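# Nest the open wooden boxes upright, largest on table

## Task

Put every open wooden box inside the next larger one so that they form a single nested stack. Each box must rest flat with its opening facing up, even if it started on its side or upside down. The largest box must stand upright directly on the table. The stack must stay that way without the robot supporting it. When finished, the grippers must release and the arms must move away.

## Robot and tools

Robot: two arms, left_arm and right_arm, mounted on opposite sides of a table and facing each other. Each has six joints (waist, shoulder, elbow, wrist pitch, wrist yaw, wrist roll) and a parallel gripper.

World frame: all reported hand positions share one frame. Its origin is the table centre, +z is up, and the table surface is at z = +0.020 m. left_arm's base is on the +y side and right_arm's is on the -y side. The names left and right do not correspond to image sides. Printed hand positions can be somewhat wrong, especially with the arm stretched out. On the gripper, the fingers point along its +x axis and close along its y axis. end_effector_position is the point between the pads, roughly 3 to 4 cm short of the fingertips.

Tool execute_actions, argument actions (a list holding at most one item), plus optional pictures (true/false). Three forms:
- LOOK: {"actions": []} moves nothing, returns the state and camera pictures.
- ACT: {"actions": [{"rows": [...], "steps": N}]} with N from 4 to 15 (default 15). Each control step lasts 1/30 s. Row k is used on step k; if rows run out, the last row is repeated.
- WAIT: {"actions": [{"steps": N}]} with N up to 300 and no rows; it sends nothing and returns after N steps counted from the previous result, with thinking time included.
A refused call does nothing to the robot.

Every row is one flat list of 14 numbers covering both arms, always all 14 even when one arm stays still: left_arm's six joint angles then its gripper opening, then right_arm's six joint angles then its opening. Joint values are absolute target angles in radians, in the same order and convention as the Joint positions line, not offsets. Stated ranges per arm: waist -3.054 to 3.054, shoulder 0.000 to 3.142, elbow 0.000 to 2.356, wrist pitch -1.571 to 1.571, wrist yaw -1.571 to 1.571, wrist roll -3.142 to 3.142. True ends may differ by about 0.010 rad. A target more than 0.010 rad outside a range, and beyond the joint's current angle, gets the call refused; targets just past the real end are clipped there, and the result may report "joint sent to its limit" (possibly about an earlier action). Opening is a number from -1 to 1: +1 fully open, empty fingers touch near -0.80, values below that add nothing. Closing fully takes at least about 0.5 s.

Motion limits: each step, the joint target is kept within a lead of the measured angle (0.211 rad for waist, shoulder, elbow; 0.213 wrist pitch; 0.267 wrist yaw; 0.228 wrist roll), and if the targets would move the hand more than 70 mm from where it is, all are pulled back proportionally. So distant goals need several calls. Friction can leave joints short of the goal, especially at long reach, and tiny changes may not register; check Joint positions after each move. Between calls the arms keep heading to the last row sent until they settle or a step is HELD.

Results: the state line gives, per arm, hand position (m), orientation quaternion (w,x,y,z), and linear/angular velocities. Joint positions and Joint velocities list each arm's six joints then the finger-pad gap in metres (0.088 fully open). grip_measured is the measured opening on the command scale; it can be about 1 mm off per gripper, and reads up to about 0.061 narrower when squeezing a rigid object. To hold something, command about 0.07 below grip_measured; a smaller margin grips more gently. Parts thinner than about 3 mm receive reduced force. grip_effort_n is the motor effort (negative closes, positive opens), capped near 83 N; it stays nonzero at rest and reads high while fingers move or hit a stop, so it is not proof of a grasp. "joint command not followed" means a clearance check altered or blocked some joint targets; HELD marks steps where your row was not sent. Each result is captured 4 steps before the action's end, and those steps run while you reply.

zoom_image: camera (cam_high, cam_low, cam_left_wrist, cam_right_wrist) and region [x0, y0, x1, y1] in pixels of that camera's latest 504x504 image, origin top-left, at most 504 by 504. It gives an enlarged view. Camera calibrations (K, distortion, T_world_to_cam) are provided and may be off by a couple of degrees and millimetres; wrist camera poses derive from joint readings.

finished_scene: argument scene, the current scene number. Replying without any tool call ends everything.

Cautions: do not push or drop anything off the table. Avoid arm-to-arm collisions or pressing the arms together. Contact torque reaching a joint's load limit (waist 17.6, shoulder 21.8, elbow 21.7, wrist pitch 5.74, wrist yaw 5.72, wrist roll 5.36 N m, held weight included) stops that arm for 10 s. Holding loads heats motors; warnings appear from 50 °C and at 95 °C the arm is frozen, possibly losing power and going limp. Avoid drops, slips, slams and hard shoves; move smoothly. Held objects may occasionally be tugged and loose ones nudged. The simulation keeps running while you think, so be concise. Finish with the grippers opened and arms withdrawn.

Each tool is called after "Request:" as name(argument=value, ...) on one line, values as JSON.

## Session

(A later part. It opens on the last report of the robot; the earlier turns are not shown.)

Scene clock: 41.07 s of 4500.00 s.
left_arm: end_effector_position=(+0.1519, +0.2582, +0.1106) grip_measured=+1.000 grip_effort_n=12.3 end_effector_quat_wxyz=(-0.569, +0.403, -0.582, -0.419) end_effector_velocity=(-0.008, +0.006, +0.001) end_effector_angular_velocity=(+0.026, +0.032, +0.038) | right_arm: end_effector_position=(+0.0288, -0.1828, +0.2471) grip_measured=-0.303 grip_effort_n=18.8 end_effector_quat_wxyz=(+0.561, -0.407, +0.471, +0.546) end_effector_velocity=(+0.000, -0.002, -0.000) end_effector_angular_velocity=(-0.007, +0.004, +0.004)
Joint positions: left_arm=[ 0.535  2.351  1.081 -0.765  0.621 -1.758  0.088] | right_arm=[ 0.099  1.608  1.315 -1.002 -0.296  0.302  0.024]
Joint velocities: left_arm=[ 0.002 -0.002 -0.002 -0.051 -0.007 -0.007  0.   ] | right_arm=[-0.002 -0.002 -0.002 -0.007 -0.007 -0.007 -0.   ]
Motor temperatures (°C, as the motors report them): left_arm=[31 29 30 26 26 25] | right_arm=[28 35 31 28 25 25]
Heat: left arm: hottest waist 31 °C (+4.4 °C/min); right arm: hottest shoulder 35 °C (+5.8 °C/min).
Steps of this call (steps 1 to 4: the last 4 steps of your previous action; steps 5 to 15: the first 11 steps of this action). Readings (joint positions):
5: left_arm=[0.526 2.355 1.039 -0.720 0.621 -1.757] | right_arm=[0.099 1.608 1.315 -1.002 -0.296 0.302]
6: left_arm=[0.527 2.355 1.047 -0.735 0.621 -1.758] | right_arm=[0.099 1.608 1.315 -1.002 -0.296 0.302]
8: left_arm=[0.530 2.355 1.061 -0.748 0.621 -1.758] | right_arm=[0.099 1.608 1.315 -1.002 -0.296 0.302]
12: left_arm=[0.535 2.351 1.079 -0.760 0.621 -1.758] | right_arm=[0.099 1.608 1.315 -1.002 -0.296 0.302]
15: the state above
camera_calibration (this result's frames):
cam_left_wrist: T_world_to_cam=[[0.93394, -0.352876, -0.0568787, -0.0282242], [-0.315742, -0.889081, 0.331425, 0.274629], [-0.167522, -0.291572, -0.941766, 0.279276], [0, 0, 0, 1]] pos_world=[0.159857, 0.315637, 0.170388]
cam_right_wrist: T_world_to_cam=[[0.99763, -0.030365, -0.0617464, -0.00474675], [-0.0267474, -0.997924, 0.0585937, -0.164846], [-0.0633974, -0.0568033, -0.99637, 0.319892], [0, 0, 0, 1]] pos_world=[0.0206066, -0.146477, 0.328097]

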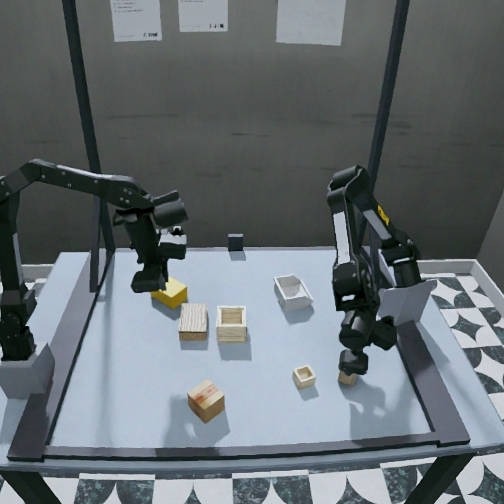

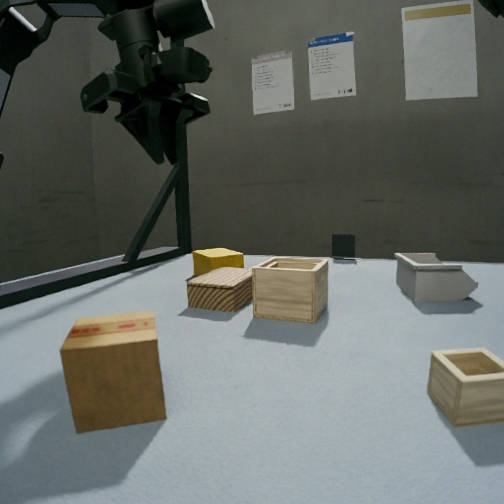

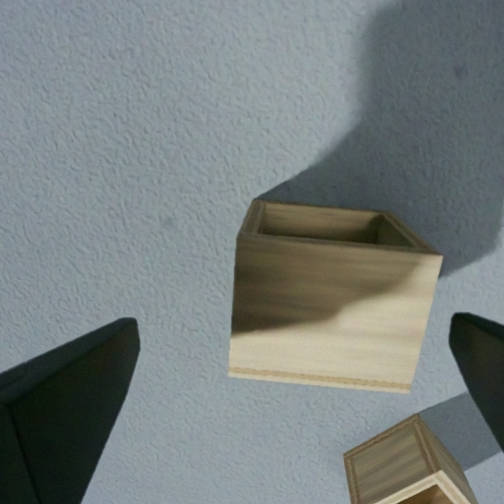

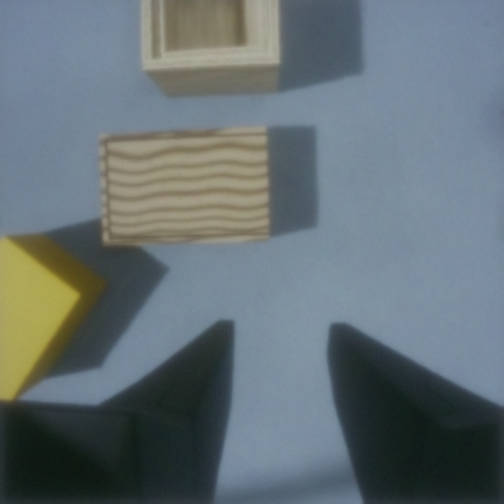

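Request:
execute_actions(actions=[{"rows":[[0.585,2.385,1.11,-0.745,0.624,-1.76,1,0.1,1.6,1.3,-1.0,-0.294,0.3,-0.3]],"steps":15}], pictures=true)

Scene clock: 41.60 s of 4500.00 s.
left_arm: end_effector_position=(+0.1669, +0.2607, +0.1165) grip_measured=+1.000 grip_effort_n=12.3 end_effector_quat_wxyz=(-0.563, +0.425, -0.578, -0.411) end_effector_velocity=(+0.004, +0.000, -0.005) end_effector_angular_velocity=(-0.006, +0.002, +0.004) | right_arm: end_effector_position=(+0.0288, -0.1828, +0.2471) grip_measured=-0.303 grip_effort_n=19.3 end_effector_quat_wxyz=(+0.561, -0.407, +0.471, +0.546) end_effector_velocity=(-0.004, -0.002, +0.001) end_effector_angular_velocity=(-0.008, +0.022, -0.000)
Joint positions: left_arm=[ 0.58   2.373  1.101 -0.748  0.622 -1.758  0.088] | right_arm=[ 0.099  1.608  1.315 -1.002 -0.296  0.302  0.024]
Joint velocities: left_arm=[-0.002  0.022  0.002  0.022  0.007 -0.007  0.   ] | right_arm=[ 0.002 -0.002  0.002 -0.007 -0.022  0.007  0.   ]
Motor temperatures (°C, as the motors report them): left_arm=[31 29 30 26 26 25] | right_arm=[28 35 31 28 25 25]
Heat: left arm: hottest waist 31 °C (+4.3 °C/min); right arm: hottest shoulder 35 °C (+5.8 °C/min).
Steps of this call (steps 1 to 4: the last 4 steps of your previous action; step 5: the robot went on to your last target; steps 6 to 16: the first 11 steps of this action). Readings (joint positions):
6: left_arm=[0.537 2.351 1.084 -0.767 0.621 -1.758] | right_arm=[0.099 1.608 1.315 -1.002 -0.296 0.302]
7: left_arm=[0.542 2.354 1.087 -0.765 0.622 -1.758] | right_arm=[0.099 1.608 1.315 -1.002 -0.296 0.302]
9: left_arm=[0.560 2.361 1.095 -0.755 0.622 -1.758] | right_arm=[0.099 1.608 1.315 -1.002 -0.296 0.302]
13: left_arm=[0.579 2.370 1.101 -0.750 0.622 -1.758] | right_arm=[0.099 1.608 1.315 -1.002 -0.296 0.302]
16: the state above
camera_calibration (this result's frames):
cam_left_wrist: T_world_to_cam=[[0.943209, -0.331274, -0.0247958, -0.0518895], [-0.301217, -0.88433, 0.356692, 0.273015], [-0.14009, -0.328966, -0.933893, 0.29238], [0, 0, 0, 1]] pos_world=[0.172139, 0.320429, 0.174383]
cam_right_wrist: T_world_to_cam=[[0.99763, -0.030365, -0.0617464, -0.00474675], [-0.0267474, -0.997924, 0.0585937, -0.164846], [-0.0633974, -0.0568033, -0.99637, 0.319892], [0, 0, 0, 1]] pos_world=[0.0206066, -0.146477, 0.328097]

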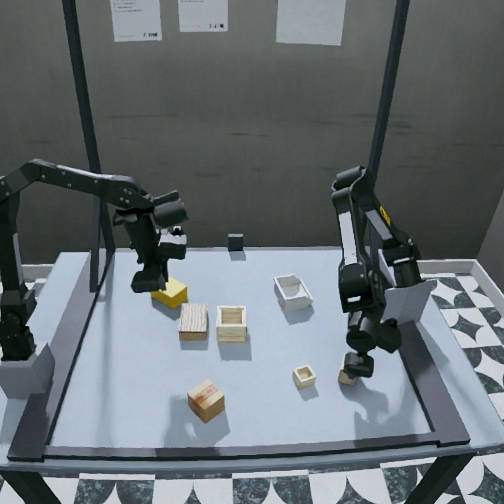

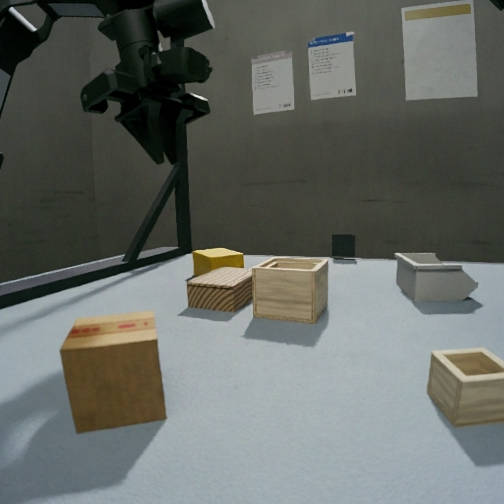

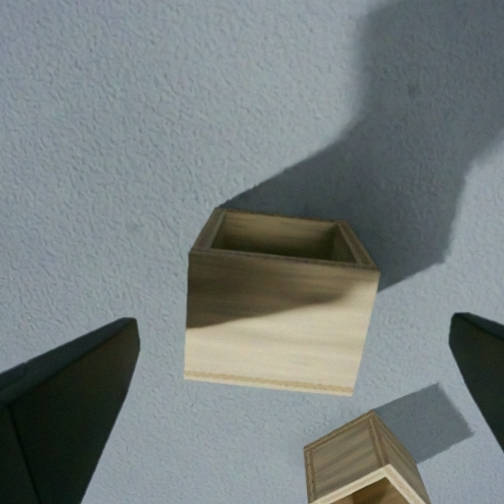

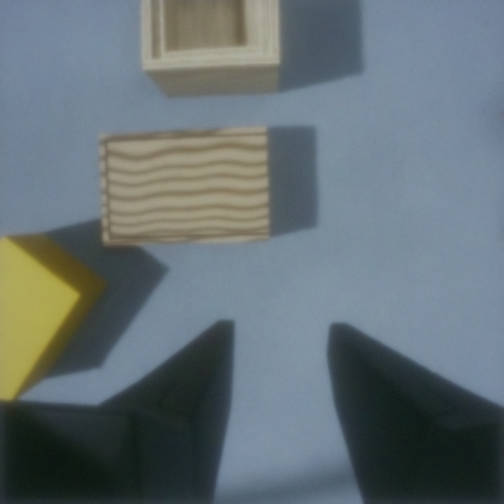

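Request:
execute_actions(actions=[{"rows":[[0.56,2.44,1.09,-0.67,0.624,-1.8,1,0.1,1.6,1.3,-1.0,-0.294,0.3,-0.3]],"steps":12}])

Request:
execute_actions(actions=[{"rows":[[0.55,2.50,1.075,-0.60,0.624,-1.82,1,0.1,1.6,1.3,-1.0,-0.294,0.3,-0.3]],"steps":15}], pictures=true)

Scene clock: 42.07 s of 4500.00 s.
left_arm: end_effector_position=(+0.1736, +0.2645, +0.0988) grip_measured=+1.000 grip_effort_n=12.3 end_effector_quat_wxyz=(-0.561, +0.427, -0.573, -0.419) end_effector_velocity=(+0.003, +0.003, -0.019) end_effector_angular_velocity=(+0.024, -0.001, +0.009) | right_arm: end_effector_position=(+0.0288, -0.1828, +0.2471) grip_measured=-0.303 grip_effort_n=19.3 end_effector_quat_wxyz=(+0.561, -0.407, +0.471, +0.546) end_effector_velocity=(-0.002, -0.003, +0.001) end_effector_angular_velocity=(-0.004, +0.005, +0.010)
Joint positions: left_arm=[ 0.562  2.427  1.095 -0.683  0.622 -1.792  0.088] | right_arm=[ 0.099  1.608  1.315 -1.002 -0.296  0.302  0.024]
Joint velocities: left_arm=[-0.032  0.046 -0.012  0.066 -0.007 -0.037  0.   ] | right_arm=[ 0.002 -0.007 -0.002 -0.007 -0.007 -0.007  0.   ]
Motor temperatures (°C, as the motors report them): left_arm=[31 29 30 26 26 25] | right_arm=[28 35 31 28 25 25]
Heat: left arm: hottest waist 31 °C (+4.3 °C/min); right arm: hottest shoulder 35 °C (+5.7 °C/min).
Steps of this call (steps 1 to 4: the last 4 steps of your previous action; steps 5 to 6: the robot went on to your last target; steps 7 to 14: the first 8 steps of this action). Readings (joint positions):
7: left_arm=[0.580 2.379 1.102 -0.742 0.622 -1.762] | right_arm=[0.099 1.608 1.315 -1.002 -0.296 0.302]
8: left_arm=[0.578 2.386 1.102 -0.723 0.622 -1.771] | right_arm=[0.099 1.608 1.315 -1.002 -0.296 0.302]
10: left_arm=[0.572 2.405 1.102 -0.697 0.622 -1.781] | right_arm=[0.099 1.608 1.315 -1.002 -0.296 0.302]
14: the state above

Scene clock: 42.57 s of 4500.00 s.
left_arm: end_effector_position=(+0.1798, +0.2731, +0.0785) grip_measured=+1.000 grip_effort_n=12.3 end_effector_quat_wxyz=(-0.558, +0.429, -0.569, -0.427) end_effector_velocity=(+0.004, -0.003, +0.001) end_effector_angular_velocity=(-0.003, -0.022, +0.005) | right_arm: end_effector_position=(+0.0288, -0.1828, +0.2471) grip_measured=-0.303 grip_effort_n=18.8 end_effector_quat_wxyz=(+0.561, -0.407, +0.471, +0.546) end_effector_velocity=(-0.001, -0.006, -0.001) end_effector_angular_velocity=(-0.023, +0.005, -0.010)
Joint positions: left_arm=[ 0.551  2.489  1.078 -0.605  0.622 -1.816  0.088] | right_arm=[ 0.099  1.608  1.315 -1.002 -0.296  0.302  0.024]
Joint velocities: left_arm=[-0.002 -0.002  0.002  0.022 -0.007 -0.022  0.   ] | right_arm=[ 0.002 -0.002 -0.002 -0.022 -0.007  0.007 -0.   ]
Motor temperatures (°C, as the motors report them): left_arm=[31 29 30 26 26 25] | right_arm=[28 35 31 28 25 25]
Heat: left arm: hottest waist 31 °C (+4.2 °C/min); right arm: hottest shoulder 35 °C (+5.6 °C/min).
Steps of this call (steps 1 to 4: the last 4 steps of your previous action; steps 5 to 15: the first 11 steps of this action). Readings (joint positions):
5: left_arm=[0.561 2.433 1.093 -0.669 0.622 -1.798] | right_arm=[0.099 1.608 1.315 -1.002 -0.296 0.302]
6: left_arm=[0.560 2.441 1.092 -0.650 0.622 -1.803] | right_arm=[0.099 1.608 1.315 -1.002 -0.296 0.302]
8: left_arm=[0.556 2.463 1.090 -0.626 0.622 -1.808] | right_arm=[0.099 1.608 1.315 -1.002 -0.296 0.302]
12: left_arm=[0.551 2.487 1.079 -0.612 0.622 -1.814] | right_arm=[0.099 1.608 1.315 -1.002 -0.296 0.302]
15: the state above
camera_calibration (this result's frames):
cam_left_wrist: T_world_to_cam=[[0.953787, -0.298456, -0.034851, -0.0709896], [-0.269087, -0.89998, 0.34297, 0.301062], [-0.133727, -0.317742, -0.9387, 0.259006], [0, 0, 0, 1]] pos_world=[0.183357, 0.332059, 0.137399]
cam_right_wrist: T_world_to_cam=[[0.99763, -0.030365, -0.0617464, -0.00474675], [-0.0267474, -0.997924, 0.0585937, -0.164846], [-0.0633974, -0.0568033, -0.99637, 0.319892], [0, 0, 0, 1]] pos_world=[0.0206066, -0.146477, 0.328097]

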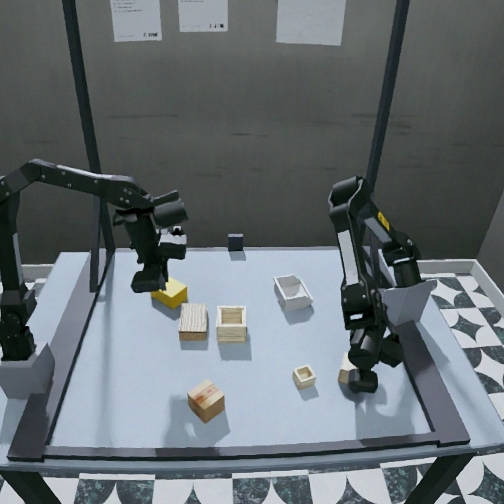

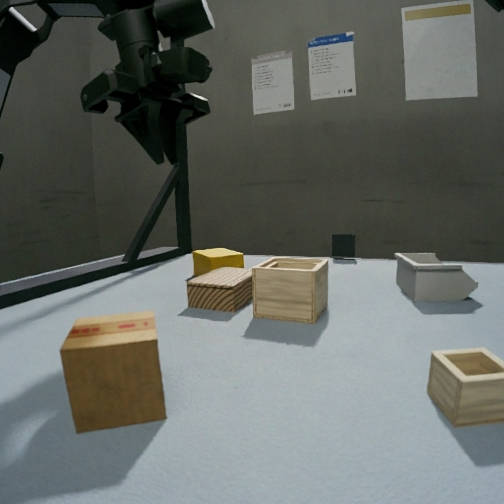

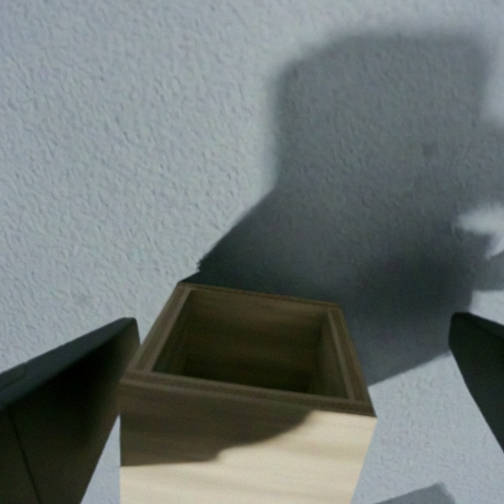

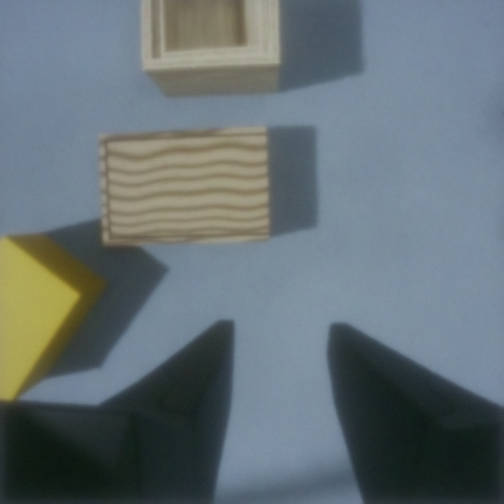

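Request:
execute_actions(actions=[{"rows":[[0.515,2.515,1.10,-0.61,0.624,-1.84,1,0.1,1.6,1.3,-1.0,-0.294,0.3,-0.3]],"steps":12}])

Request:
execute_actions(actions=[{"rows":[[0.515,2.515,1.10,-0.61,0.624,-1.84,0.15,0.1,1.6,1.3,-1.0,-0.294,0.3,-0.3]],"steps":15}], pictures=true)

Scene clock: 43.03 s of 4500.00 s.
left_arm: end_effector_position=(+0.1767, +0.2694, +0.0707) grip_measured=+1.000 grip_effort_n=12.8 end_effector_quat_wxyz=(-0.560, +0.418, -0.567, -0.435) end_effector_velocity=(+0.002, -0.008, -0.004) end_effector_angular_velocity=(+0.017, -0.012, -0.015) | right_arm: end_effector_position=(+0.0288, -0.1828, +0.2471) grip_measured=-0.303 grip_effort_n=18.8 end_effector_quat_wxyz=(+0.561, -0.407, +0.471, +0.546) end_effector_velocity=(+0.003, +0.003, +0.003) end_effector_angular_velocity=(+0.016, -0.007, +0.002)
Joint positions: left_arm=[ 0.517  2.503  1.09  -0.607  0.622 -1.834  0.088] | right_arm=[ 0.099  1.608  1.315 -1.002 -0.296  0.302  0.024]
Joint velocities: left_arm=[-0.032  0.007  0.022  0.007 -0.007 -0.022  0.   ] | right_arm=[-0.007 -0.002  0.002  0.007  0.007 -0.007 -0.   ]
Motor temperatures (°C, as the motors report them): left_arm=[31 29 30 26 26 25] | right_arm=[28 35 31 28 25 25]
Heat: left arm: hottest waist 31 °C (+4.2 °C/min); right arm: hottest shoulder 35 °C (+5.6 °C/min).
Steps of this call (steps 1 to 4: the last 4 steps of your previous action; steps 5 to 6: the robot went on to your last target; steps 7 to 14: the first 8 steps of this action). Readings (joint positions):
7: left_arm=[0.550 2.490 1.079 -0.602 0.622 -1.819] | right_arm=[0.099 1.608 1.315 -1.002 -0.296 0.302]
8: left_arm=[0.545 2.493 1.081 -0.602 0.622 -1.824] | right_arm=[0.099 1.608 1.315 -1.002 -0.296 0.302]
10: left_arm=[0.532 2.499 1.086 -0.604 0.622 -1.829] | right_arm=[0.099 1.608 1.315 -1.002 -0.296 0.302]
14: the state above

Scene clock: 43.53 s of 4500.00 s.
left_arm: end_effector_position=(+0.1771, +0.2686, +0.0709) grip_measured=+0.279 grip_effort_n=-83.5 end_effector_quat_wxyz=(-0.560, +0.419, -0.567, -0.435) end_effector_velocity=(+0.001, +0.002, +0.001) end_effector_angular_velocity=(+0.022, -0.009, +0.021) | right_arm: end_effector_position=(+0.0288, -0.1828, +0.2471) grip_measured=-0.303 grip_effort_n=19.3 end_effector_quat_wxyz=(+0.561, -0.407, +0.471, +0.546) end_effector_velocity=(-0.002, +0.000, +0.000) end_effector_angular_velocity=(+0.005, +0.006, +0.013)
Joint positions: left_arm=[ 0.516  2.505  1.094 -0.61   0.622 -1.837  0.053] | right_arm=[ 0.099  1.608  1.315 -1.002 -0.296  0.302  0.024]
Joint velocities: left_arm=[-0.002 -0.002  0.002 -0.007 -0.022 -0.022 -0.   ] | right_arm=[ 0.002 -0.002 -0.002  0.007 -0.007 -0.007 -0.   ]
Motor temperatures (°C, as the motors report them): left_arm=[31 29 30 26 26 25] | right_arm=[28 35 31 28 25 25]
Heat: left arm: hottest waist 31 °C (+4.1 °C/min); right arm: hottest shoulder 35 °C (+5.5 °C/min).
Steps of this call (steps 1 to 4: the last 4 steps of your previous action; steps 5 to 15: the first 11 steps of this action). Readings (joint positions):
5: left_arm=[0.516 2.504 1.093 -0.608 0.622 -1.836] | right_arm=[0.099 1.608 1.315 -1.002 -0.296 0.302]
6: left_arm=[0.516 2.504 1.093 -0.608 0.622 -1.836] | right_arm=[0.099 1.608 1.315 -1.002 -0.296 0.302]
8: left_arm=[0.516 2.504 1.093 -0.609 0.622 -1.837] | right_arm=[0.099 1.608 1.315 -1.002 -0.296 0.302]
12: left_arm=[0.516 2.505 1.093 -0.610 0.622 -1.837] | right_arm=[0.099 1.608 1.315 -1.002 -0.296 0.302]
15: the state above
camera_calibration (this result's frames):
cam_left_wrist: T_world_to_cam=[[0.952592, -0.299519, -0.053441, -0.0681994], [-0.267115, -0.907416, 0.324416, 0.301877], [-0.145662, -0.294761, -0.944404, 0.246349], [0, 0, 0, 1]] pos_world=[0.181486, 0.326115, 0.131075]
cam_right_wrist: T_world_to_cam=[[0.99763, -0.030365, -0.0617464, -0.00474675], [-0.0267474, -0.997924, 0.0585937, -0.164846], [-0.0633974, -0.0568033, -0.99637, 0.319892], [0, 0, 0, 1]] pos_world=[0.0206066, -0.146477, 0.328097]

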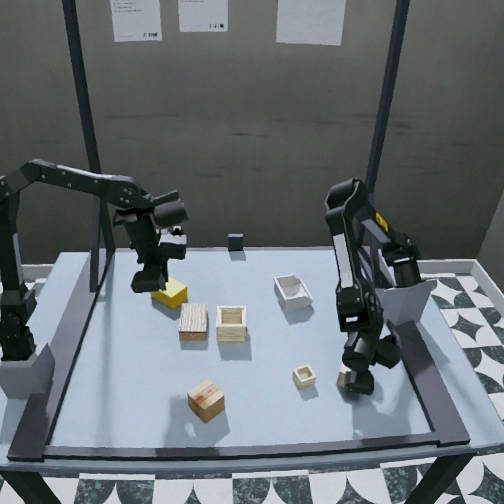

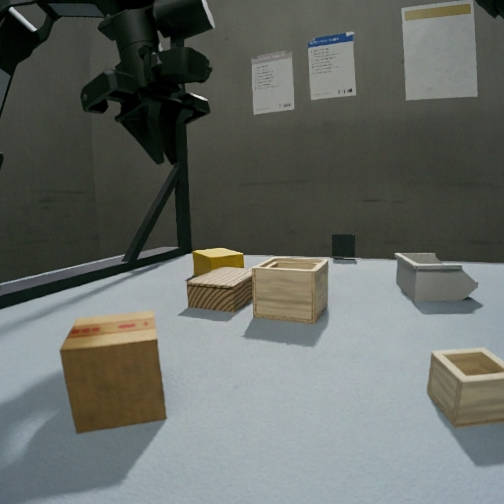

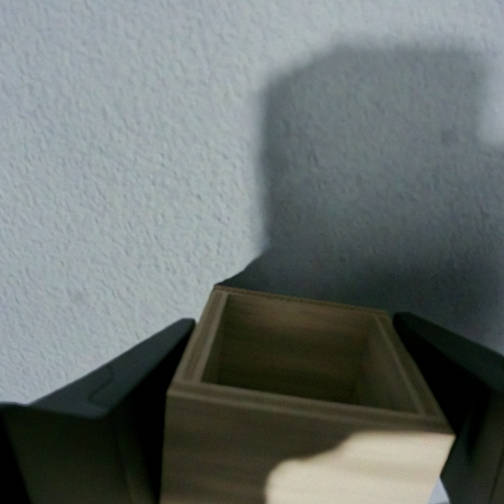

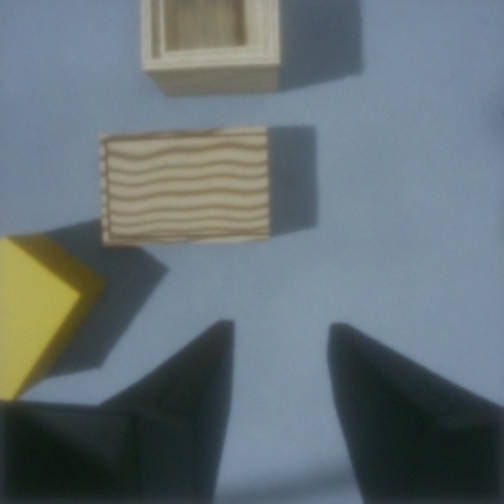

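Request:
execute_actions(actions=[{"rows":[[0.55,2.25,1.1,-0.85,0.624,-1.8,0.15,0.1,1.6,1.3,-1.0,-0.294,0.3,-0.3]],"steps":15}])

Request:
execute_actions(actions=[{"rows":[[0.3,2.0,1.0,-0.5,0.3,-1.6,0.15,0.1,1.6,1.3,-1.0,-0.294,0.3,-0.3]],"steps":15}])

Request:
execute_actions(actions=[{"rows":[[-0.1,1.85,0.95,0.1,-0.2,-1.3,0.15,0.1,1.6,1.3,-1.0,-0.294,0.3,-0.3]],"steps":15}])

Request:
execute_actions(actions=[{"rows":[[-0.456,1.82,0.885,0.56,-0.747,-0.95,0.15,0.1,1.6,1.3,-1.0,-0.294,0.3,-0.3]],"steps":15}])

Request:
execute_actions(actions=[{"steps":15}], pictures=true)

Scene clock: 45.20 s of 4500.00 s.
left_arm: end_effector_position=(+0.1448, +0.2441, +0.1367) grip_measured=+0.279 grip_effort_n=-83.5 end_effector_quat_wxyz=(-0.566, +0.425, -0.572, -0.416) end_effector_velocity=(-0.019, +0.015, -0.001) end_effector_angular_velocity=(+0.068, +0.071, +0.057) | right_arm: end_effector_position=(+0.0288, -0.1828, +0.2471) grip_measured=-0.303 grip_effort_n=19.8 end_effector_quat_wxyz=(+0.561, -0.407, +0.471, +0.546) end_effector_velocity=(-0.001, +0.001, +0.001) end_effector_angular_velocity=(+0.006, +0.006, +0.009)
Joint positions: left_arm=[ 0.545  2.267  1.105 -0.835  0.623 -1.805  0.053] | right_arm=[ 0.099  1.608  1.315 -1.002 -0.296  0.302  0.024]
Joint velocities: left_arm=[-0.002 -0.007 -0.012 -0.11  -0.022  0.007 -0.   ] | right_arm=[-0.002 -0.002 -0.002  0.007 -0.007 -0.007 -0.   ]
Motor temperatures (°C, as the motors report them): left_arm=[31 29 30 26 26 25] | right_arm=[28 36 31 28 25 25]
Heat: left arm: hottest waist 31 °C (+4.0 °C/min); right arm: hottest shoulder 36 °C (+6.6 °C/min).
Steps of this call (steps 1 to 4: the last 4 steps of your previous action; steps 5 to 15: the robot went on to your last target; steps 16 to 39: nothing new was sent; steps 40 to 50: the first 11 steps of this action). Readings (joint positions):
40: left_arm=[0.517 2.492 1.096 -0.624 0.622 -1.834] | right_arm=[0.099 1.608 1.315 -1.002 -0.296 0.302]
41: left_arm=[0.520 2.470 1.096 -0.676 0.622 -1.828] | right_arm=[0.099 1.608 1.315 -1.002 -0.296 0.302]
43: left_arm=[0.530 2.396 1.089 -0.762 0.622 -1.820] | right_arm=[0.099 1.608 1.315 -1.002 -0.296 0.302]
47: left_arm=[0.543 2.282 1.104 -0.813 0.623 -1.808] | right_arm=[0.099 1.608 1.315 -1.002 -0.296 0.302]
50: the state above

Scene clock: 45.70 s of 4500.00 s.
left_arm: end_effector_position=(+0.1417, +0.1841, +0.1501) grip_measured=+0.279 grip_effort_n=-83.5 end_effector_quat_wxyz=(-0.806, +0.265, -0.500, -0.176) end_effector_velocity=(+0.032, +0.027, -0.000) end_effector_angular_velocity=(+0.114, -0.218, -0.047) | right_arm: end_effector_position=(+0.0288, -0.1828, +0.2471) grip_measured=-0.303 grip_effort_n=19.3 end_effector_quat_wxyz=(+0.561, -0.407, +0.471, +0.546) end_effector_velocity=(+0.001, -0.005, -0.001) end_effector_angular_velocity=(-0.022, +0.006, -0.014)
Joint positions: left_arm=[ 0.306  2.016  1.017 -0.527  0.326 -1.614  0.053] | right_arm=[ 0.099  1.608  1.315 -1.002 -0.296  0.302  0.024]
Joint velocities: left_arm=[-0.002 -0.007 -0.1    0.154 -0.227  0.066  0.   ] | right_arm=[-0.002 -0.002 -0.002 -0.022 -0.007  0.007 -0.   ]
Motor temperatures (°C, as the motors report them): left_arm=[31 29 30 26 26 25] | right_arm=[28 36 31 28 25 25]
Heat: left arm: hottest waist 31 °C (+3.9 °C/min); right arm: hottest shoulder 36 °C (+6.6 °C/min).
Steps of this call (steps 1 to 4: the last 4 steps of your previous action; steps 5 to 15: the first 11 steps of this action). Readings (joint positions):
5: left_arm=[0.538 2.251 1.094 -0.824 0.599 -1.783] | right_arm=[0.099 1.608 1.315 -1.002 -0.296 0.302]
6: left_arm=[0.509 2.219 1.068 -0.768 0.522 -1.736] | right_arm=[0.099 1.608 1.315 -1.002 -0.296 0.302]
8: left_arm=[0.421 2.143 1.033 -0.688 0.433 -1.680] | right_arm=[0.099 1.608 1.315 -1.002 -0.296 0.302]
12: left_arm=[0.314 2.035 1.025 -0.557 0.355 -1.628] | right_arm=[0.099 1.608 1.315 -1.002 -0.296 0.302]
15: the state above

Scene clock: 46.20 s of 4500.00 s.
left_arm: end_effector_position=(+0.0906, +0.0602, +0.1576) grip_measured=+0.279 grip_effort_n=-83.5 end_effector_quat_wxyz=(+0.941, -0.056, +0.292, -0.163) end_effector_velocity=(-0.115, -0.223, +0.016) end_effector_angular_velocity=(-0.412, -0.493, -0.916) | right_arm: end_effector_position=(+0.0288, -0.1828, +0.2471) grip_measured=-0.303 grip_effort_n=19.8 end_effector_quat_wxyz=(+0.561, -0.407, +0.471, +0.546) end_effector_velocity=(-0.003, +0.001, +0.003) end_effector_angular_velocity=(+0.014, +0.008, +0.016)
Joint positions: left_arm=[-0.075  1.868  0.962 -0.036 -0.141 -1.324  0.053] | right_arm=[ 0.099  1.608  1.315 -1.002 -0.296  0.302  0.024]
Joint velocities: left_arm=[-0.403 -0.017 -0.027  1.033 -0.374  0.154 -0.   ] | right_arm=[ 0.002 -0.007  0.002  0.007 -0.007 -0.007  0.   ]
Motor temperatures (°C, as the motors report them): left_arm=[31 29 30 26 26 25] | right_arm=[28 36 31 28 25 25]
Heat: left arm: hottest waist 31 °C (+3.9 °C/min); right arm: hottest shoulder 36 °C (+6.5 °C/min).
Steps of this call (steps 1 to 4: the last 4 steps of your previous action; steps 5 to 15: the first 11 steps of this action). Readings (joint positions):
5: left_arm=[0.297 2.004 0.999 -0.491 0.281 -1.582] | right_arm=[0.099 1.608 1.315 -1.002 -0.296 0.302]
6: left_arm=[0.266 1.984 0.982 -0.440 0.205 -1.528] | right_arm=[0.099 1.608 1.315 -1.002 -0.296 0.302]
8: left_arm=[0.178 1.938 0.965 -0.356 0.102 -1.440] | right_arm=[0.099 1.608 1.315 -1.002 -0.296 0.302]
12: left_arm=[0.000 1.876 0.964 -0.170 -0.083 -1.350] | right_arm=[0.099 1.608 1.315 -1.002 -0.296 0.302]
15: the state above

Scene clock: 46.70 s of 4500.00 s.
left_arm: end_effector_position=(-0.0265, -0.0080, +0.1603) grip_measured=+0.279 grip_effort_n=-83.5 end_effector_quat_wxyz=(+0.925, +0.020, +0.033, -0.378) end_effector_velocity=(-0.117, -0.042, +0.083) end_effector_angular_velocity=(-0.491, -0.322, -0.249) | right_arm: end_effector_position=(+0.0288, -0.1828, +0.2471) grip_measured=-0.303 grip_effort_n=19.3 end_effector_quat_wxyz=(+0.561, -0.407, +0.471, +0.546) end_effector_velocity=(+0.002, -0.004, +0.001) end_effector_angular_velocity=(-0.014, -0.011, -0.002)
Joint positions: left_arm=[-0.444  1.834  0.897  0.49  -0.674 -0.98   0.053] | right_arm=[ 0.099  1.608  1.315 -1.002 -0.296  0.302  0.024]
Joint velocities: left_arm=[-0.217 -0.09  -0.007  0.52  -0.535  0.198 -0.   ] | right_arm=[-0.002 -0.002  0.002 -0.022  0.007 -0.007 -0.   ]
Motor temperatures (°C, as the motors report them): left_arm=[31 29 30 26 26 25] | right_arm=[28 36 31 28 25 25]
Heat: left arm: hottest waist 31 °C (+3.9 °C/min); right arm: hottest shoulder 36 °C (+6.4 °C/min).
Steps of this call (steps 1 to 4: the last 4 steps of your previous action; steps 5 to 15: the first 11 steps of this action). Readings (joint positions):
5: left_arm=[-0.102 1.862 0.951 0.083 -0.213 -1.282] | right_arm=[0.099 1.608 1.315 -1.002 -0.296 0.302]
6: left_arm=[-0.129 1.858 0.935 0.132 -0.285 -1.229] | right_arm=[0.099 1.608 1.315 -1.002 -0.296 0.302]
8: left_arm=[-0.215 1.851 0.912 0.218 -0.392 -1.133] | right_arm=[0.099 1.608 1.315 -1.002 -0.296 0.302]
12: left_arm=[-0.388 1.843 0.898 0.397 -0.593 -1.015] | right_arm=[0.099 1.608 1.315 -1.002 -0.296 0.302]
15: the state above

Scene clock: 47.20 s of 4500.00 s.
left_arm: end_effector_position=(-0.0327, -0.0095, +0.1711) grip_measured=+0.279 grip_effort_n=-83.5 end_effector_quat_wxyz=(+0.924, +0.001, +0.001, -0.383) end_effector_velocity=(+0.000, +0.002, +0.002) end_effector_angular_velocity=(-0.013, -0.024, +0.014) | right_arm: end_effector_position=(+0.0288, -0.1828, +0.2471) grip_measured=-0.303 grip_effort_n=19.3 end_effector_quat_wxyz=(+0.561, -0.407, +0.471, +0.546) end_effector_velocity=(+0.001, -0.006, -0.002) end_effector_angular_velocity=(-0.026, +0.001, -0.001)
Joint positions: left_arm=[-0.456  1.83   0.889  0.556 -0.74  -0.954  0.053] | right_arm=[ 0.099  1.608  1.315 -1.002 -0.296  0.302  0.024]
Joint velocities: left_arm=[-0.007  0.002 -0.002  0.007 -0.037  0.007  0.   ] | right_arm=[-0.002 -0.002 -0.007 -0.022 -0.007 -0.007  0.   ]
Motor temperatures (°C, as the motors report them): left_arm=[31 29 30 26 26 25] | right_arm=[28 36 31 28 25 25]
Heat: left arm: hottest waist 31 °C (+3.8 °C/min); right arm: hottest shoulder 36 °C (+6.4 °C/min).
Kept back: nothing.
Steps of this call (steps 1 to 4: the last 4 steps of your previous action; steps 5 to 15: the robot went on to your last target). Readings (joint positions):
1: left_arm=[-0.449 1.831 0.896 0.507 -0.691 -0.974] | right_arm=[0.099 1.608 1.315 -1.002 -0.296 0.302]
2: left_arm=[-0.450 1.830 0.896 0.519 -0.703 -0.969] | right_arm=[0.099 1.608 1.315 -1.002 -0.296 0.302]
4: left_arm=[-0.450 1.830 0.893 0.534 -0.720 -0.962] | right_arm=[0.099 1.608 1.315 -1.002 -0.296 0.302]
8: left_arm=[-0.452 1.830 0.889 0.549 -0.734 -0.956] | right_arm=[0.099 1.608 1.315 -1.002 -0.296 0.302]
15: the state above
camera_calibration (this result's frames):
cam_left_wrist: T_world_to_cam=[[-0.68716, -0.725779, -0.0324813, -0.0075127], [-0.219915, 0.250409, -0.942832, 0.190253], [0.692422, -0.640734, -0.331681, 0.147738], [0, 0, 0, 1]] pos_world=[-0.0656202, 0.0415674, 0.228135]
cam_right_wrist: T_world_to_cam=[[0.99763, -0.030365, -0.0617464, -0.00474675], [-0.0267474, -0.997924, 0.0585937, -0.164846], [-0.0633974, -0.0568033, -0.99637, 0.319892], [0, 0, 0, 1]] pos_world=[0.0206066, -0.146477, 0.328097]

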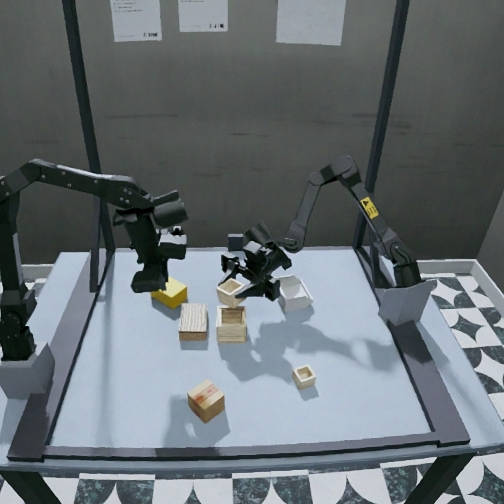

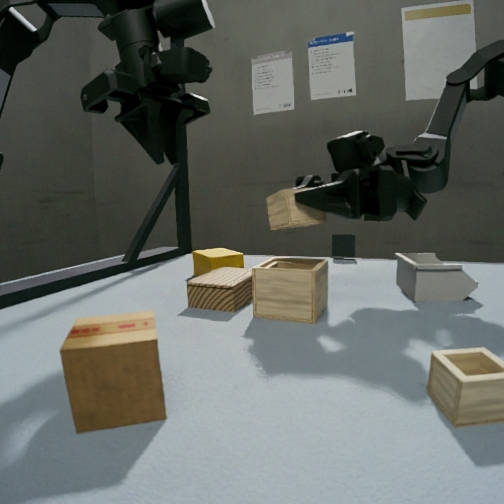

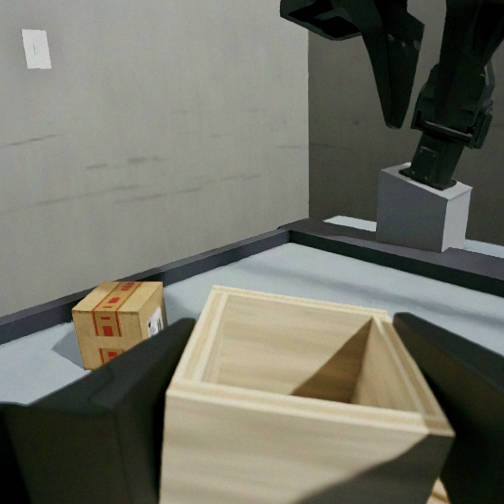

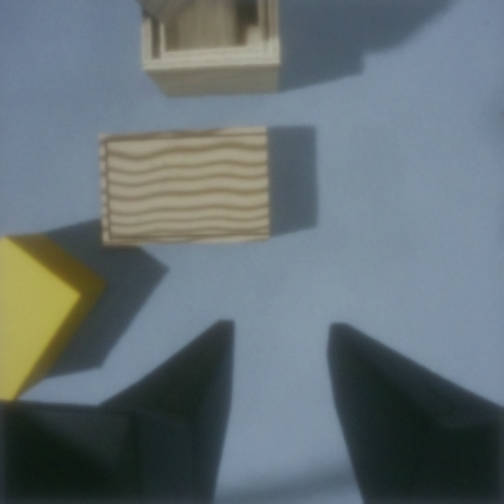

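Request:
execute_actions(actions=[{"rows":[[-0.456,2.0,0.885,0.74,-0.747,-0.95,0.15,0.15,2.1,1.9,-1.3,-0.294,1.08,0.0]],"steps":15}])

Request:
execute_actions(actions=[{"rows":[[-0.456,2.0,0.885,0.74,-0.747,-0.95,0.15,0.155,2.3,2.1,-1.3,-0.294,1.08,0.0]],"steps":15}])

Request:
execute_actions(actions=[{"steps":12}], pictures=true)

Scene clock: 47.90 s of 4500.00 s.
left_arm: end_effector_position=(-0.0069, -0.0096, +0.1380) grip_measured=+0.279 grip_effort_n=-83.5 end_effector_quat_wxyz=(+0.923, -0.003, -0.002, -0.384) end_effector_velocity=(-0.014, -0.010, +0.010) end_effector_angular_velocity=(-0.090, +0.022, -0.067) | right_arm: end_effector_position=(+0.0124, -0.1334, +0.2146) grip_measured=-0.020 grip_effort_n=19.8 end_effector_quat_wxyz=(+0.629, -0.326, +0.630, +0.317) end_effector_velocity=(-0.032, +0.220, -0.038) end_effector_angular_velocity=(+0.173, +0.024, -1.393)
Joint positions: left_arm=[-0.458  1.986  0.883  0.727 -0.747 -0.952  0.053] | right_arm=[ 0.145  2.021  1.757 -1.275 -0.295  0.821  0.038]
Joint velocities: left_arm=[-0.007 -0.002 -0.002  0.11  -0.007 -0.007  0.   ] | right_arm=[-0.002  0.774  1.004 -0.051 -0.007  1.443  0.006]
Motor temperatures (°C, as the motors report them): left_arm=[31 29 30 26 26 25] | right_arm=[28 36 31 28 25 25]
Heat: left arm: hottest waist 31 °C (+3.8 °C/min); right arm: hottest shoulder 36 °C (+6.3 °C/min).
Steps of this call (steps 1 to 10: the robot went on to your last target; steps 11 to 21: the first 11 steps of this action). Readings (joint positions):
11: left_arm=[-0.456 1.841 0.888 0.577 -0.743 -0.952] | right_arm=[0.100 1.624 1.330 -1.027 -0.295 0.329]
12: left_arm=[-0.456 1.865 0.889 0.628 -0.747 -0.952] | right_arm=[0.108 1.657 1.375 -1.088 -0.295 0.382]
14: left_arm=[-0.457 1.914 0.895 0.673 -0.747 -0.952] | right_arm=[0.126 1.742 1.466 -1.161 -0.295 0.478]
18: left_arm=[-0.458 1.978 0.883 0.709 -0.747 -0.952] | right_arm=[0.143 1.914 1.635 -1.254 -0.295 0.674]
21: the state above

Scene clock: 48.40 s of 4500.00 s.
left_arm: end_effector_position=(-0.0069, -0.0101, +0.1378) grip_measured=+0.279 grip_effort_n=-83.5 end_effector_quat_wxyz=(+0.923, -0.005, -0.003, -0.386) end_effector_velocity=(+0.001, +0.002, -0.001) end_effector_angular_velocity=(-0.006, +0.001, +0.004) | right_arm: end_effector_position=(+0.0058, -0.0722, +0.1872) grip_measured=-0.004 grip_effort_n=18.8 end_effector_quat_wxyz=(+0.665, -0.241, +0.662, +0.248) end_effector_velocity=(-0.008, +0.020, +0.005) end_effector_angular_velocity=(+0.035, +0.030, +0.003)
Joint positions: left_arm=[-0.458  1.99   0.883  0.737 -0.747 -0.952  0.053] | right_arm=[ 0.151  2.282  2.067 -1.298 -0.295  1.073  0.039]
Joint velocities: left_arm=[-0.002  0.002 -0.007  0.007 -0.007 -0.007 -0.   ] | right_arm=[-0.002  0.061  0.125 -0.022 -0.022  0.007 -0.   ]
Motor temperatures (°C, as the motors report them): left_arm=[31 29 30 26 26 25] | right_arm=[28 36 31 28 25 25]
Heat: left arm: hottest waist 31 °C (+3.7 °C/min); right arm: hottest shoulder 36 °C (+6.2 °C/min).
Steps of this call (steps 1 to 4: the last 4 steps of your previous action; steps 5 to 15: the first 11 steps of this action). Readings (joint positions):
5: left_arm=[-0.458 1.988 0.883 0.734 -0.747 -0.952] | right_arm=[0.145 2.085 1.869 -1.302 -0.295 1.007]
6: left_arm=[-0.458 1.988 0.883 0.735 -0.747 -0.952] | right_arm=[0.146 2.115 1.918 -1.310 -0.295 1.025]
8: left_arm=[-0.458 1.989 0.883 0.736 -0.747 -0.952] | right_arm=[0.148 2.182 2.005 -1.287 -0.295 1.046]
12: left_arm=[-0.458 1.989 0.883 0.737 -0.747 -0.952] | right_arm=[0.151 2.262 2.054 -1.297 -0.295 1.067]
15: the state above

Scene clock: 48.80 s of 4500.00 s.
left_arm: end_effector_position=(-0.0069, -0.0101, +0.1378) grip_measured=+0.279 grip_effort_n=-83.5 end_effector_quat_wxyz=(+0.922, -0.005, -0.003, -0.386) end_effector_velocity=(+0.001, +0.003, -0.001) end_effector_angular_velocity=(+0.002, -0.001, +0.010) | right_arm: end_effector_position=(+0.0034, -0.0679, +0.1920) grip_measured=-0.003 grip_effort_n=19.3 end_effector_quat_wxyz=(+0.666, -0.234, +0.661, +0.255) end_effector_velocity=(+0.004, -0.005, -0.002) end_effector_angular_velocity=(-0.029, +0.000, +0.006)
Joint positions: left_arm=[-0.458  1.99   0.883  0.737 -0.747 -0.952  0.053] | right_arm=[ 0.151  2.283  2.089 -1.298 -0.295  1.078  0.039]
Joint velocities: left_arm=[-0.002 -0.002 -0.007 -0.007 -0.007 -0.007 -0.   ] | right_arm=[-0.007  0.002 -0.007 -0.022 -0.007 -0.022 -0.   ]
Motor temperatures (°C, as the motors report them): left_arm=[31 29 30 26 26 25] | right_arm=[28 36 31 28 25 25]
Heat: left arm: hottest waist 31 °C (+3.7 °C/min); right arm: hottest shoulder 36 °C (+6.1 °C/min).
Kept back: nothing.
Steps of this call (steps 1 to 4: the last 4 steps of your previous action; steps 5 to 12: the robot went on to your last target). Readings (joint positions):
1: left_arm=[-0.458 1.990 0.883 0.737 -0.747 -0.952] | right_arm=[0.151 2.283 2.071 -1.298 -0.295 1.074]
2: left_arm=[-0.458 1.990 0.883 0.737 -0.747 -0.952] | right_arm=[0.151 2.283 2.075 -1.298 -0.295 1.075]
4: left_arm=[-0.458 1.990 0.883 0.737 -0.747 -0.952] | right_arm=[0.151 2.283 2.084 -1.298 -0.295 1.076]
8: left_arm=[-0.458 1.990 0.883 0.737 -0.747 -0.952] | right_arm=[0.151 2.283 2.089 -1.298 -0.295 1.077]
12: the state above
camera_calibration (this result's frames):
cam_left_wrist: T_world_to_cam=[[-0.691627, -0.721875, -0.0234283, 0.00739891], [-0.216538, 0.238192, -0.946771, 0.165198], [0.689031, -0.64974, -0.321053, 0.11687], [0, 0, 0, 1]] pos_world=[-0.0396385, 0.0419276, 0.1941]
cam_right_wrist: T_world_to_cam=[[0.67979, -0.732392, -0.0385646, -0.0303064], [-0.699153, -0.663026, 0.267548, -0.062721], [-0.221519, -0.154914, -0.962773, 0.257379], [0, 0, 0, 1]] pos_world=[0.0337648, -0.0239103, 0.26341]

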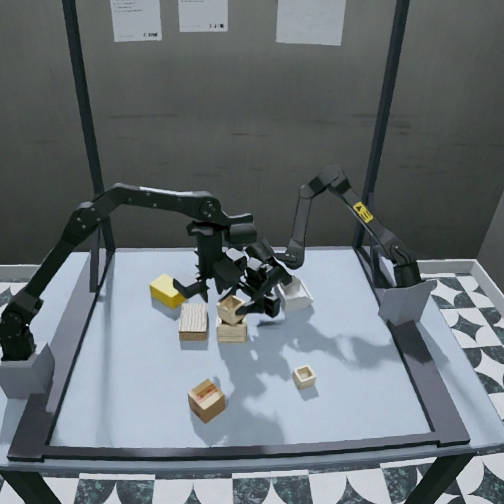

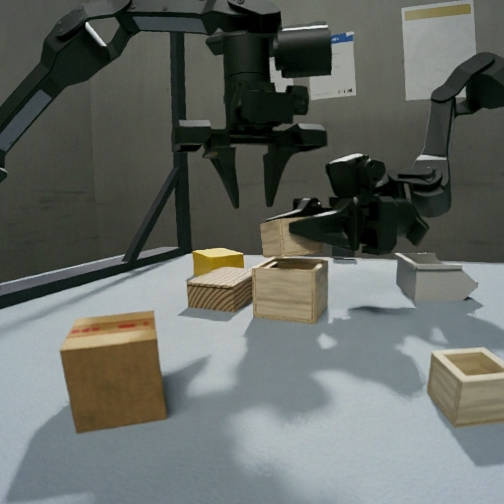

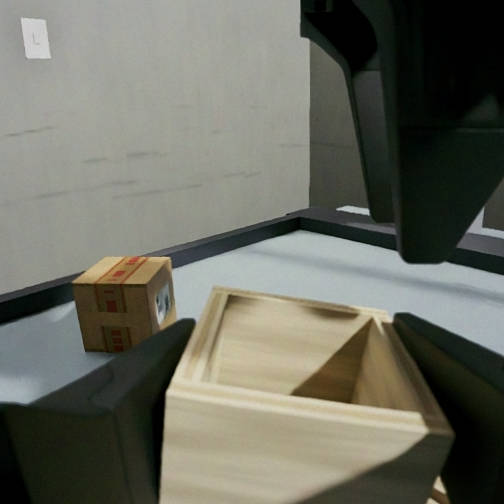

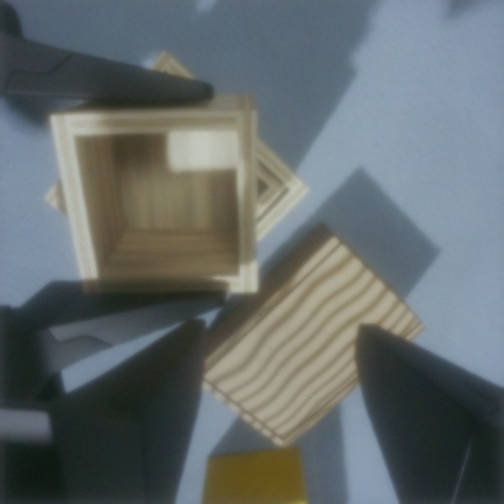

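Request:
execute_actions(actions=[{"rows":[[-0.49,2.02,0.965,0.67,-0.767,-0.95,0.15,0.151,2.2,2.05,-1.34,-0.294,1.08,0.0]],"steps":15}])

Request:
execute_actions(actions=[{"rows":[[-0.49,2.02,0.965,0.67,-0.767,-0.95,0.15,0.162,2.36,2.2,-1.34,-0.294,1.08,0.0]],"steps":15}])

Request:
execute_actions(actions=[{"steps":10}], pictures=true)

Scene clock: 49.83 s of 4500.00 s.
left_arm: end_effector_position=(-0.0215, -0.0248, +0.1311) grip_measured=+0.279 grip_effort_n=-83.5 end_effector_quat_wxyz=(+0.920, +0.002, -0.001, -0.391) end_effector_velocity=(+0.001, -0.002, -0.001) end_effector_angular_velocity=(-0.017, +0.001, +0.018) | right_arm: end_effector_position=(-0.0024, -0.0804, +0.2187) grip_measured=-0.003 grip_effort_n=18.8 end_effector_quat_wxyz=(+0.666, -0.229, +0.659, +0.264) end_effector_velocity=(+0.001, -0.007, +0.009) end_effector_angular_velocity=(+0.005, -0.007, +0.005)
Joint positions: left_arm=[-0.488  2.006  0.956  0.676 -0.763 -0.952  0.053] | right_arm=[ 0.151  2.208  2.071 -1.335 -0.295  1.078  0.039]
Joint velocities: left_arm=[-0.002  0.012  0.022 -0.022 -0.022 -0.022 -0.001] | right_arm=[-0.002 -0.037 -0.027 -0.007  0.007 -0.007 -0.   ]
Motor temperatures (°C, as the motors report them): left_arm=[31 29 30 26 26 25] | right_arm=[28 36 31 28 25 25]
Heat: left arm: hottest waist 31 °C (+3.6 °C/min); right arm: hottest shoulder 36 °C (+6.0 °C/min).
Steps of this call (steps 1 to 20: the robot went on to your last target; steps 21 to 31: the first 11 steps of this action). Readings (joint positions):
21: left_arm=[-0.458 1.992 0.888 0.731 -0.749 -0.952] | right_arm=[0.151 2.281 2.089 -1.300 -0.295 1.078]
22: left_arm=[-0.462 1.995 0.902 0.714 -0.753 -0.952] | right_arm=[0.151 2.275 2.085 -1.309 -0.295 1.078]
24: left_arm=[-0.474 2.004 0.928 0.697 -0.753 -0.952] | right_arm=[0.151 2.256 2.075 -1.326 -0.295 1.078]
28: left_arm=[-0.488 2.006 0.952 0.682 -0.760 -0.952] | right_arm=[0.151 2.219 2.072 -1.333 -0.295 1.078]
31: the state above

Scene clock: 50.33 s of 4500.00 s.
left_arm: end_effector_position=(-0.0215, -0.0253, +0.1312) grip_measured=+0.279 grip_effort_n=-83.5 end_effector_quat_wxyz=(+0.921, +0.002, -0.002, -0.390) end_effector_velocity=(-0.001, +0.000, +0.001) end_effector_angular_velocity=(-0.003, -0.007, -0.002) | right_arm: end_effector_position=(+0.0002, -0.0607, +0.1866) grip_measured=-0.003 grip_effort_n=19.3 end_effector_quat_wxyz=(+0.665, -0.240, +0.662, +0.250) end_effector_velocity=(-0.006, +0.012, +0.003) end_effector_angular_velocity=(+0.026, +0.028, +0.015)
Joint positions: left_arm=[-0.488  2.008  0.96   0.672 -0.764 -0.952  0.053] | right_arm=[ 0.158  2.343  2.174 -1.338 -0.295  1.078  0.039]
Joint velocities: left_arm=[-0.002 -0.002 -0.002  0.007 -0.007  0.007 -0.   ] | right_arm=[-0.002  0.037  0.076 -0.007 -0.022 -0.007 -0.   ]
Motor temperatures (°C, as the motors report them): left_arm=[31 29 30 26 26 25] | right_arm=[28 36 31 28 25 25]
Heat: left arm: hottest waist 31 °C (+3.6 °C/min); right arm: hottest shoulder 36 °C (+6.0 °C/min).
Steps of this call (steps 1 to 4: the last 4 steps of your previous action; steps 5 to 15: the first 11 steps of this action). Readings (joint positions):
5: left_arm=[-0.488 2.007 0.959 0.673 -0.764 -0.952] | right_arm=[0.151 2.217 2.072 -1.344 -0.295 1.078]
6: left_arm=[-0.488 2.007 0.959 0.673 -0.764 -0.952] | right_arm=[0.151 2.236 2.099 -1.349 -0.295 1.078]
8: left_arm=[-0.488 2.008 0.959 0.672 -0.764 -0.952] | right_arm=[0.153 2.277 2.145 -1.334 -0.295 1.078]
12: left_arm=[-0.488 2.008 0.960 0.672 -0.764 -0.952] | right_arm=[0.157 2.329 2.167 -1.338 -0.295 1.078]
15: the state above

Scene clock: 50.67 s of 4500.00 s.
left_arm: end_effector_position=(-0.0214, -0.0253, +0.1311) grip_measured=+0.279 grip_effort_n=-83.5 end_effector_quat_wxyz=(+0.921, +0.002, -0.002, -0.390) end_effector_velocity=(+0.003, +0.004, +0.000) end_effector_angular_velocity=(+0.001, -0.011, +0.024) | right_arm: end_effector_position=(-0.0015, -0.0579, +0.1899) grip_measured=-0.003 grip_effort_n=19.3 end_effector_quat_wxyz=(+0.665, -0.237, +0.661, +0.256) end_effector_velocity=(-0.000, -0.001, +0.002) end_effector_angular_velocity=(-0.003, +0.006, +0.019)
Joint positions: left_arm=[-0.488  2.008  0.96   0.672 -0.764 -0.952  0.053] | right_arm=[ 0.158  2.344  2.189 -1.338 -0.295  1.078  0.039]
Joint velocities: left_arm=[-0.002 -0.002 -0.002 -0.022 -0.022 -0.007 -0.   ] | right_arm=[-0.002 -0.002  0.002 -0.007 -0.007 -0.022 -0.   ]
Motor temperatures (°C, as the motors report them): left_arm=[31 29 29 26 26 25] | right_arm=[28 36 31 28 25 25]
Heat: left arm: hottest waist 31 °C (+3.6 °C/min); right arm: hottest shoulder 36 °C (+5.9 °C/min).
Kept back: nothing.
Steps of this call (steps 1 to 4: the last 4 steps of your previous action; steps 5 to 10: the robot went on to your last target). Readings (joint positions):
1: left_arm=[-0.488 2.008 0.960 0.672 -0.764 -0.952] | right_arm=[0.158 2.344 2.177 -1.338 -0.295 1.078]
2: left_arm=[-0.488 2.008 0.960 0.672 -0.764 -0.952] | right_arm=[0.158 2.344 2.180 -1.338 -0.295 1.078]
4: left_arm=[-0.488 2.008 0.960 0.672 -0.764 -0.952] | right_arm=[0.158 2.344 2.186 -1.338 -0.295 1.078]
8: left_arm=[-0.488 2.008 0.960 0.672 -0.764 -0.952] | right_arm=[0.158 2.344 2.189 -1.338 -0.295 1.078]
10: the state above
camera_calibration (this result's frames):
cam_left_wrist: T_world_to_cam=[[-0.69807, -0.715122, -0.0360432, -0.0120267], [-0.210679, 0.253244, -0.944183, 0.159466], [0.684334, -0.651512, -0.327443, 0.11558], [0, 0, 0, 1]] pos_world=[-0.0538946, 0.0263174, 0.187977]
cam_right_wrist: T_world_to_cam=[[0.684026, -0.728517, -0.0370283, -0.0198726], [-0.695319, -0.66652, 0.268852, -0.0594331], [-0.220543, -0.158155, -0.96247, 0.255596], [0, 0, 0, 1]] pos_world=[0.0286383, -0.0136672, 0.261246]

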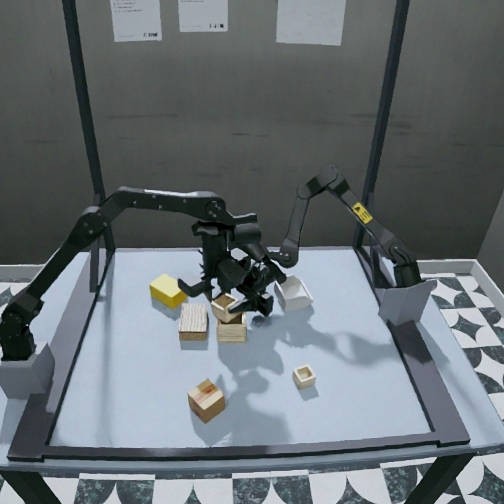

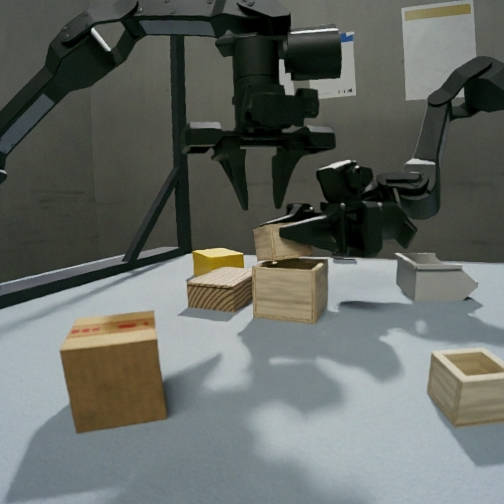

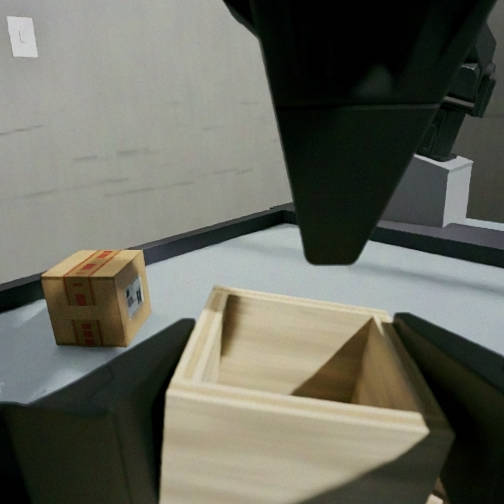

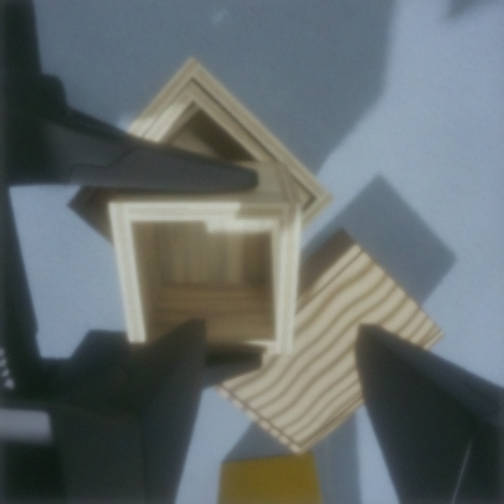

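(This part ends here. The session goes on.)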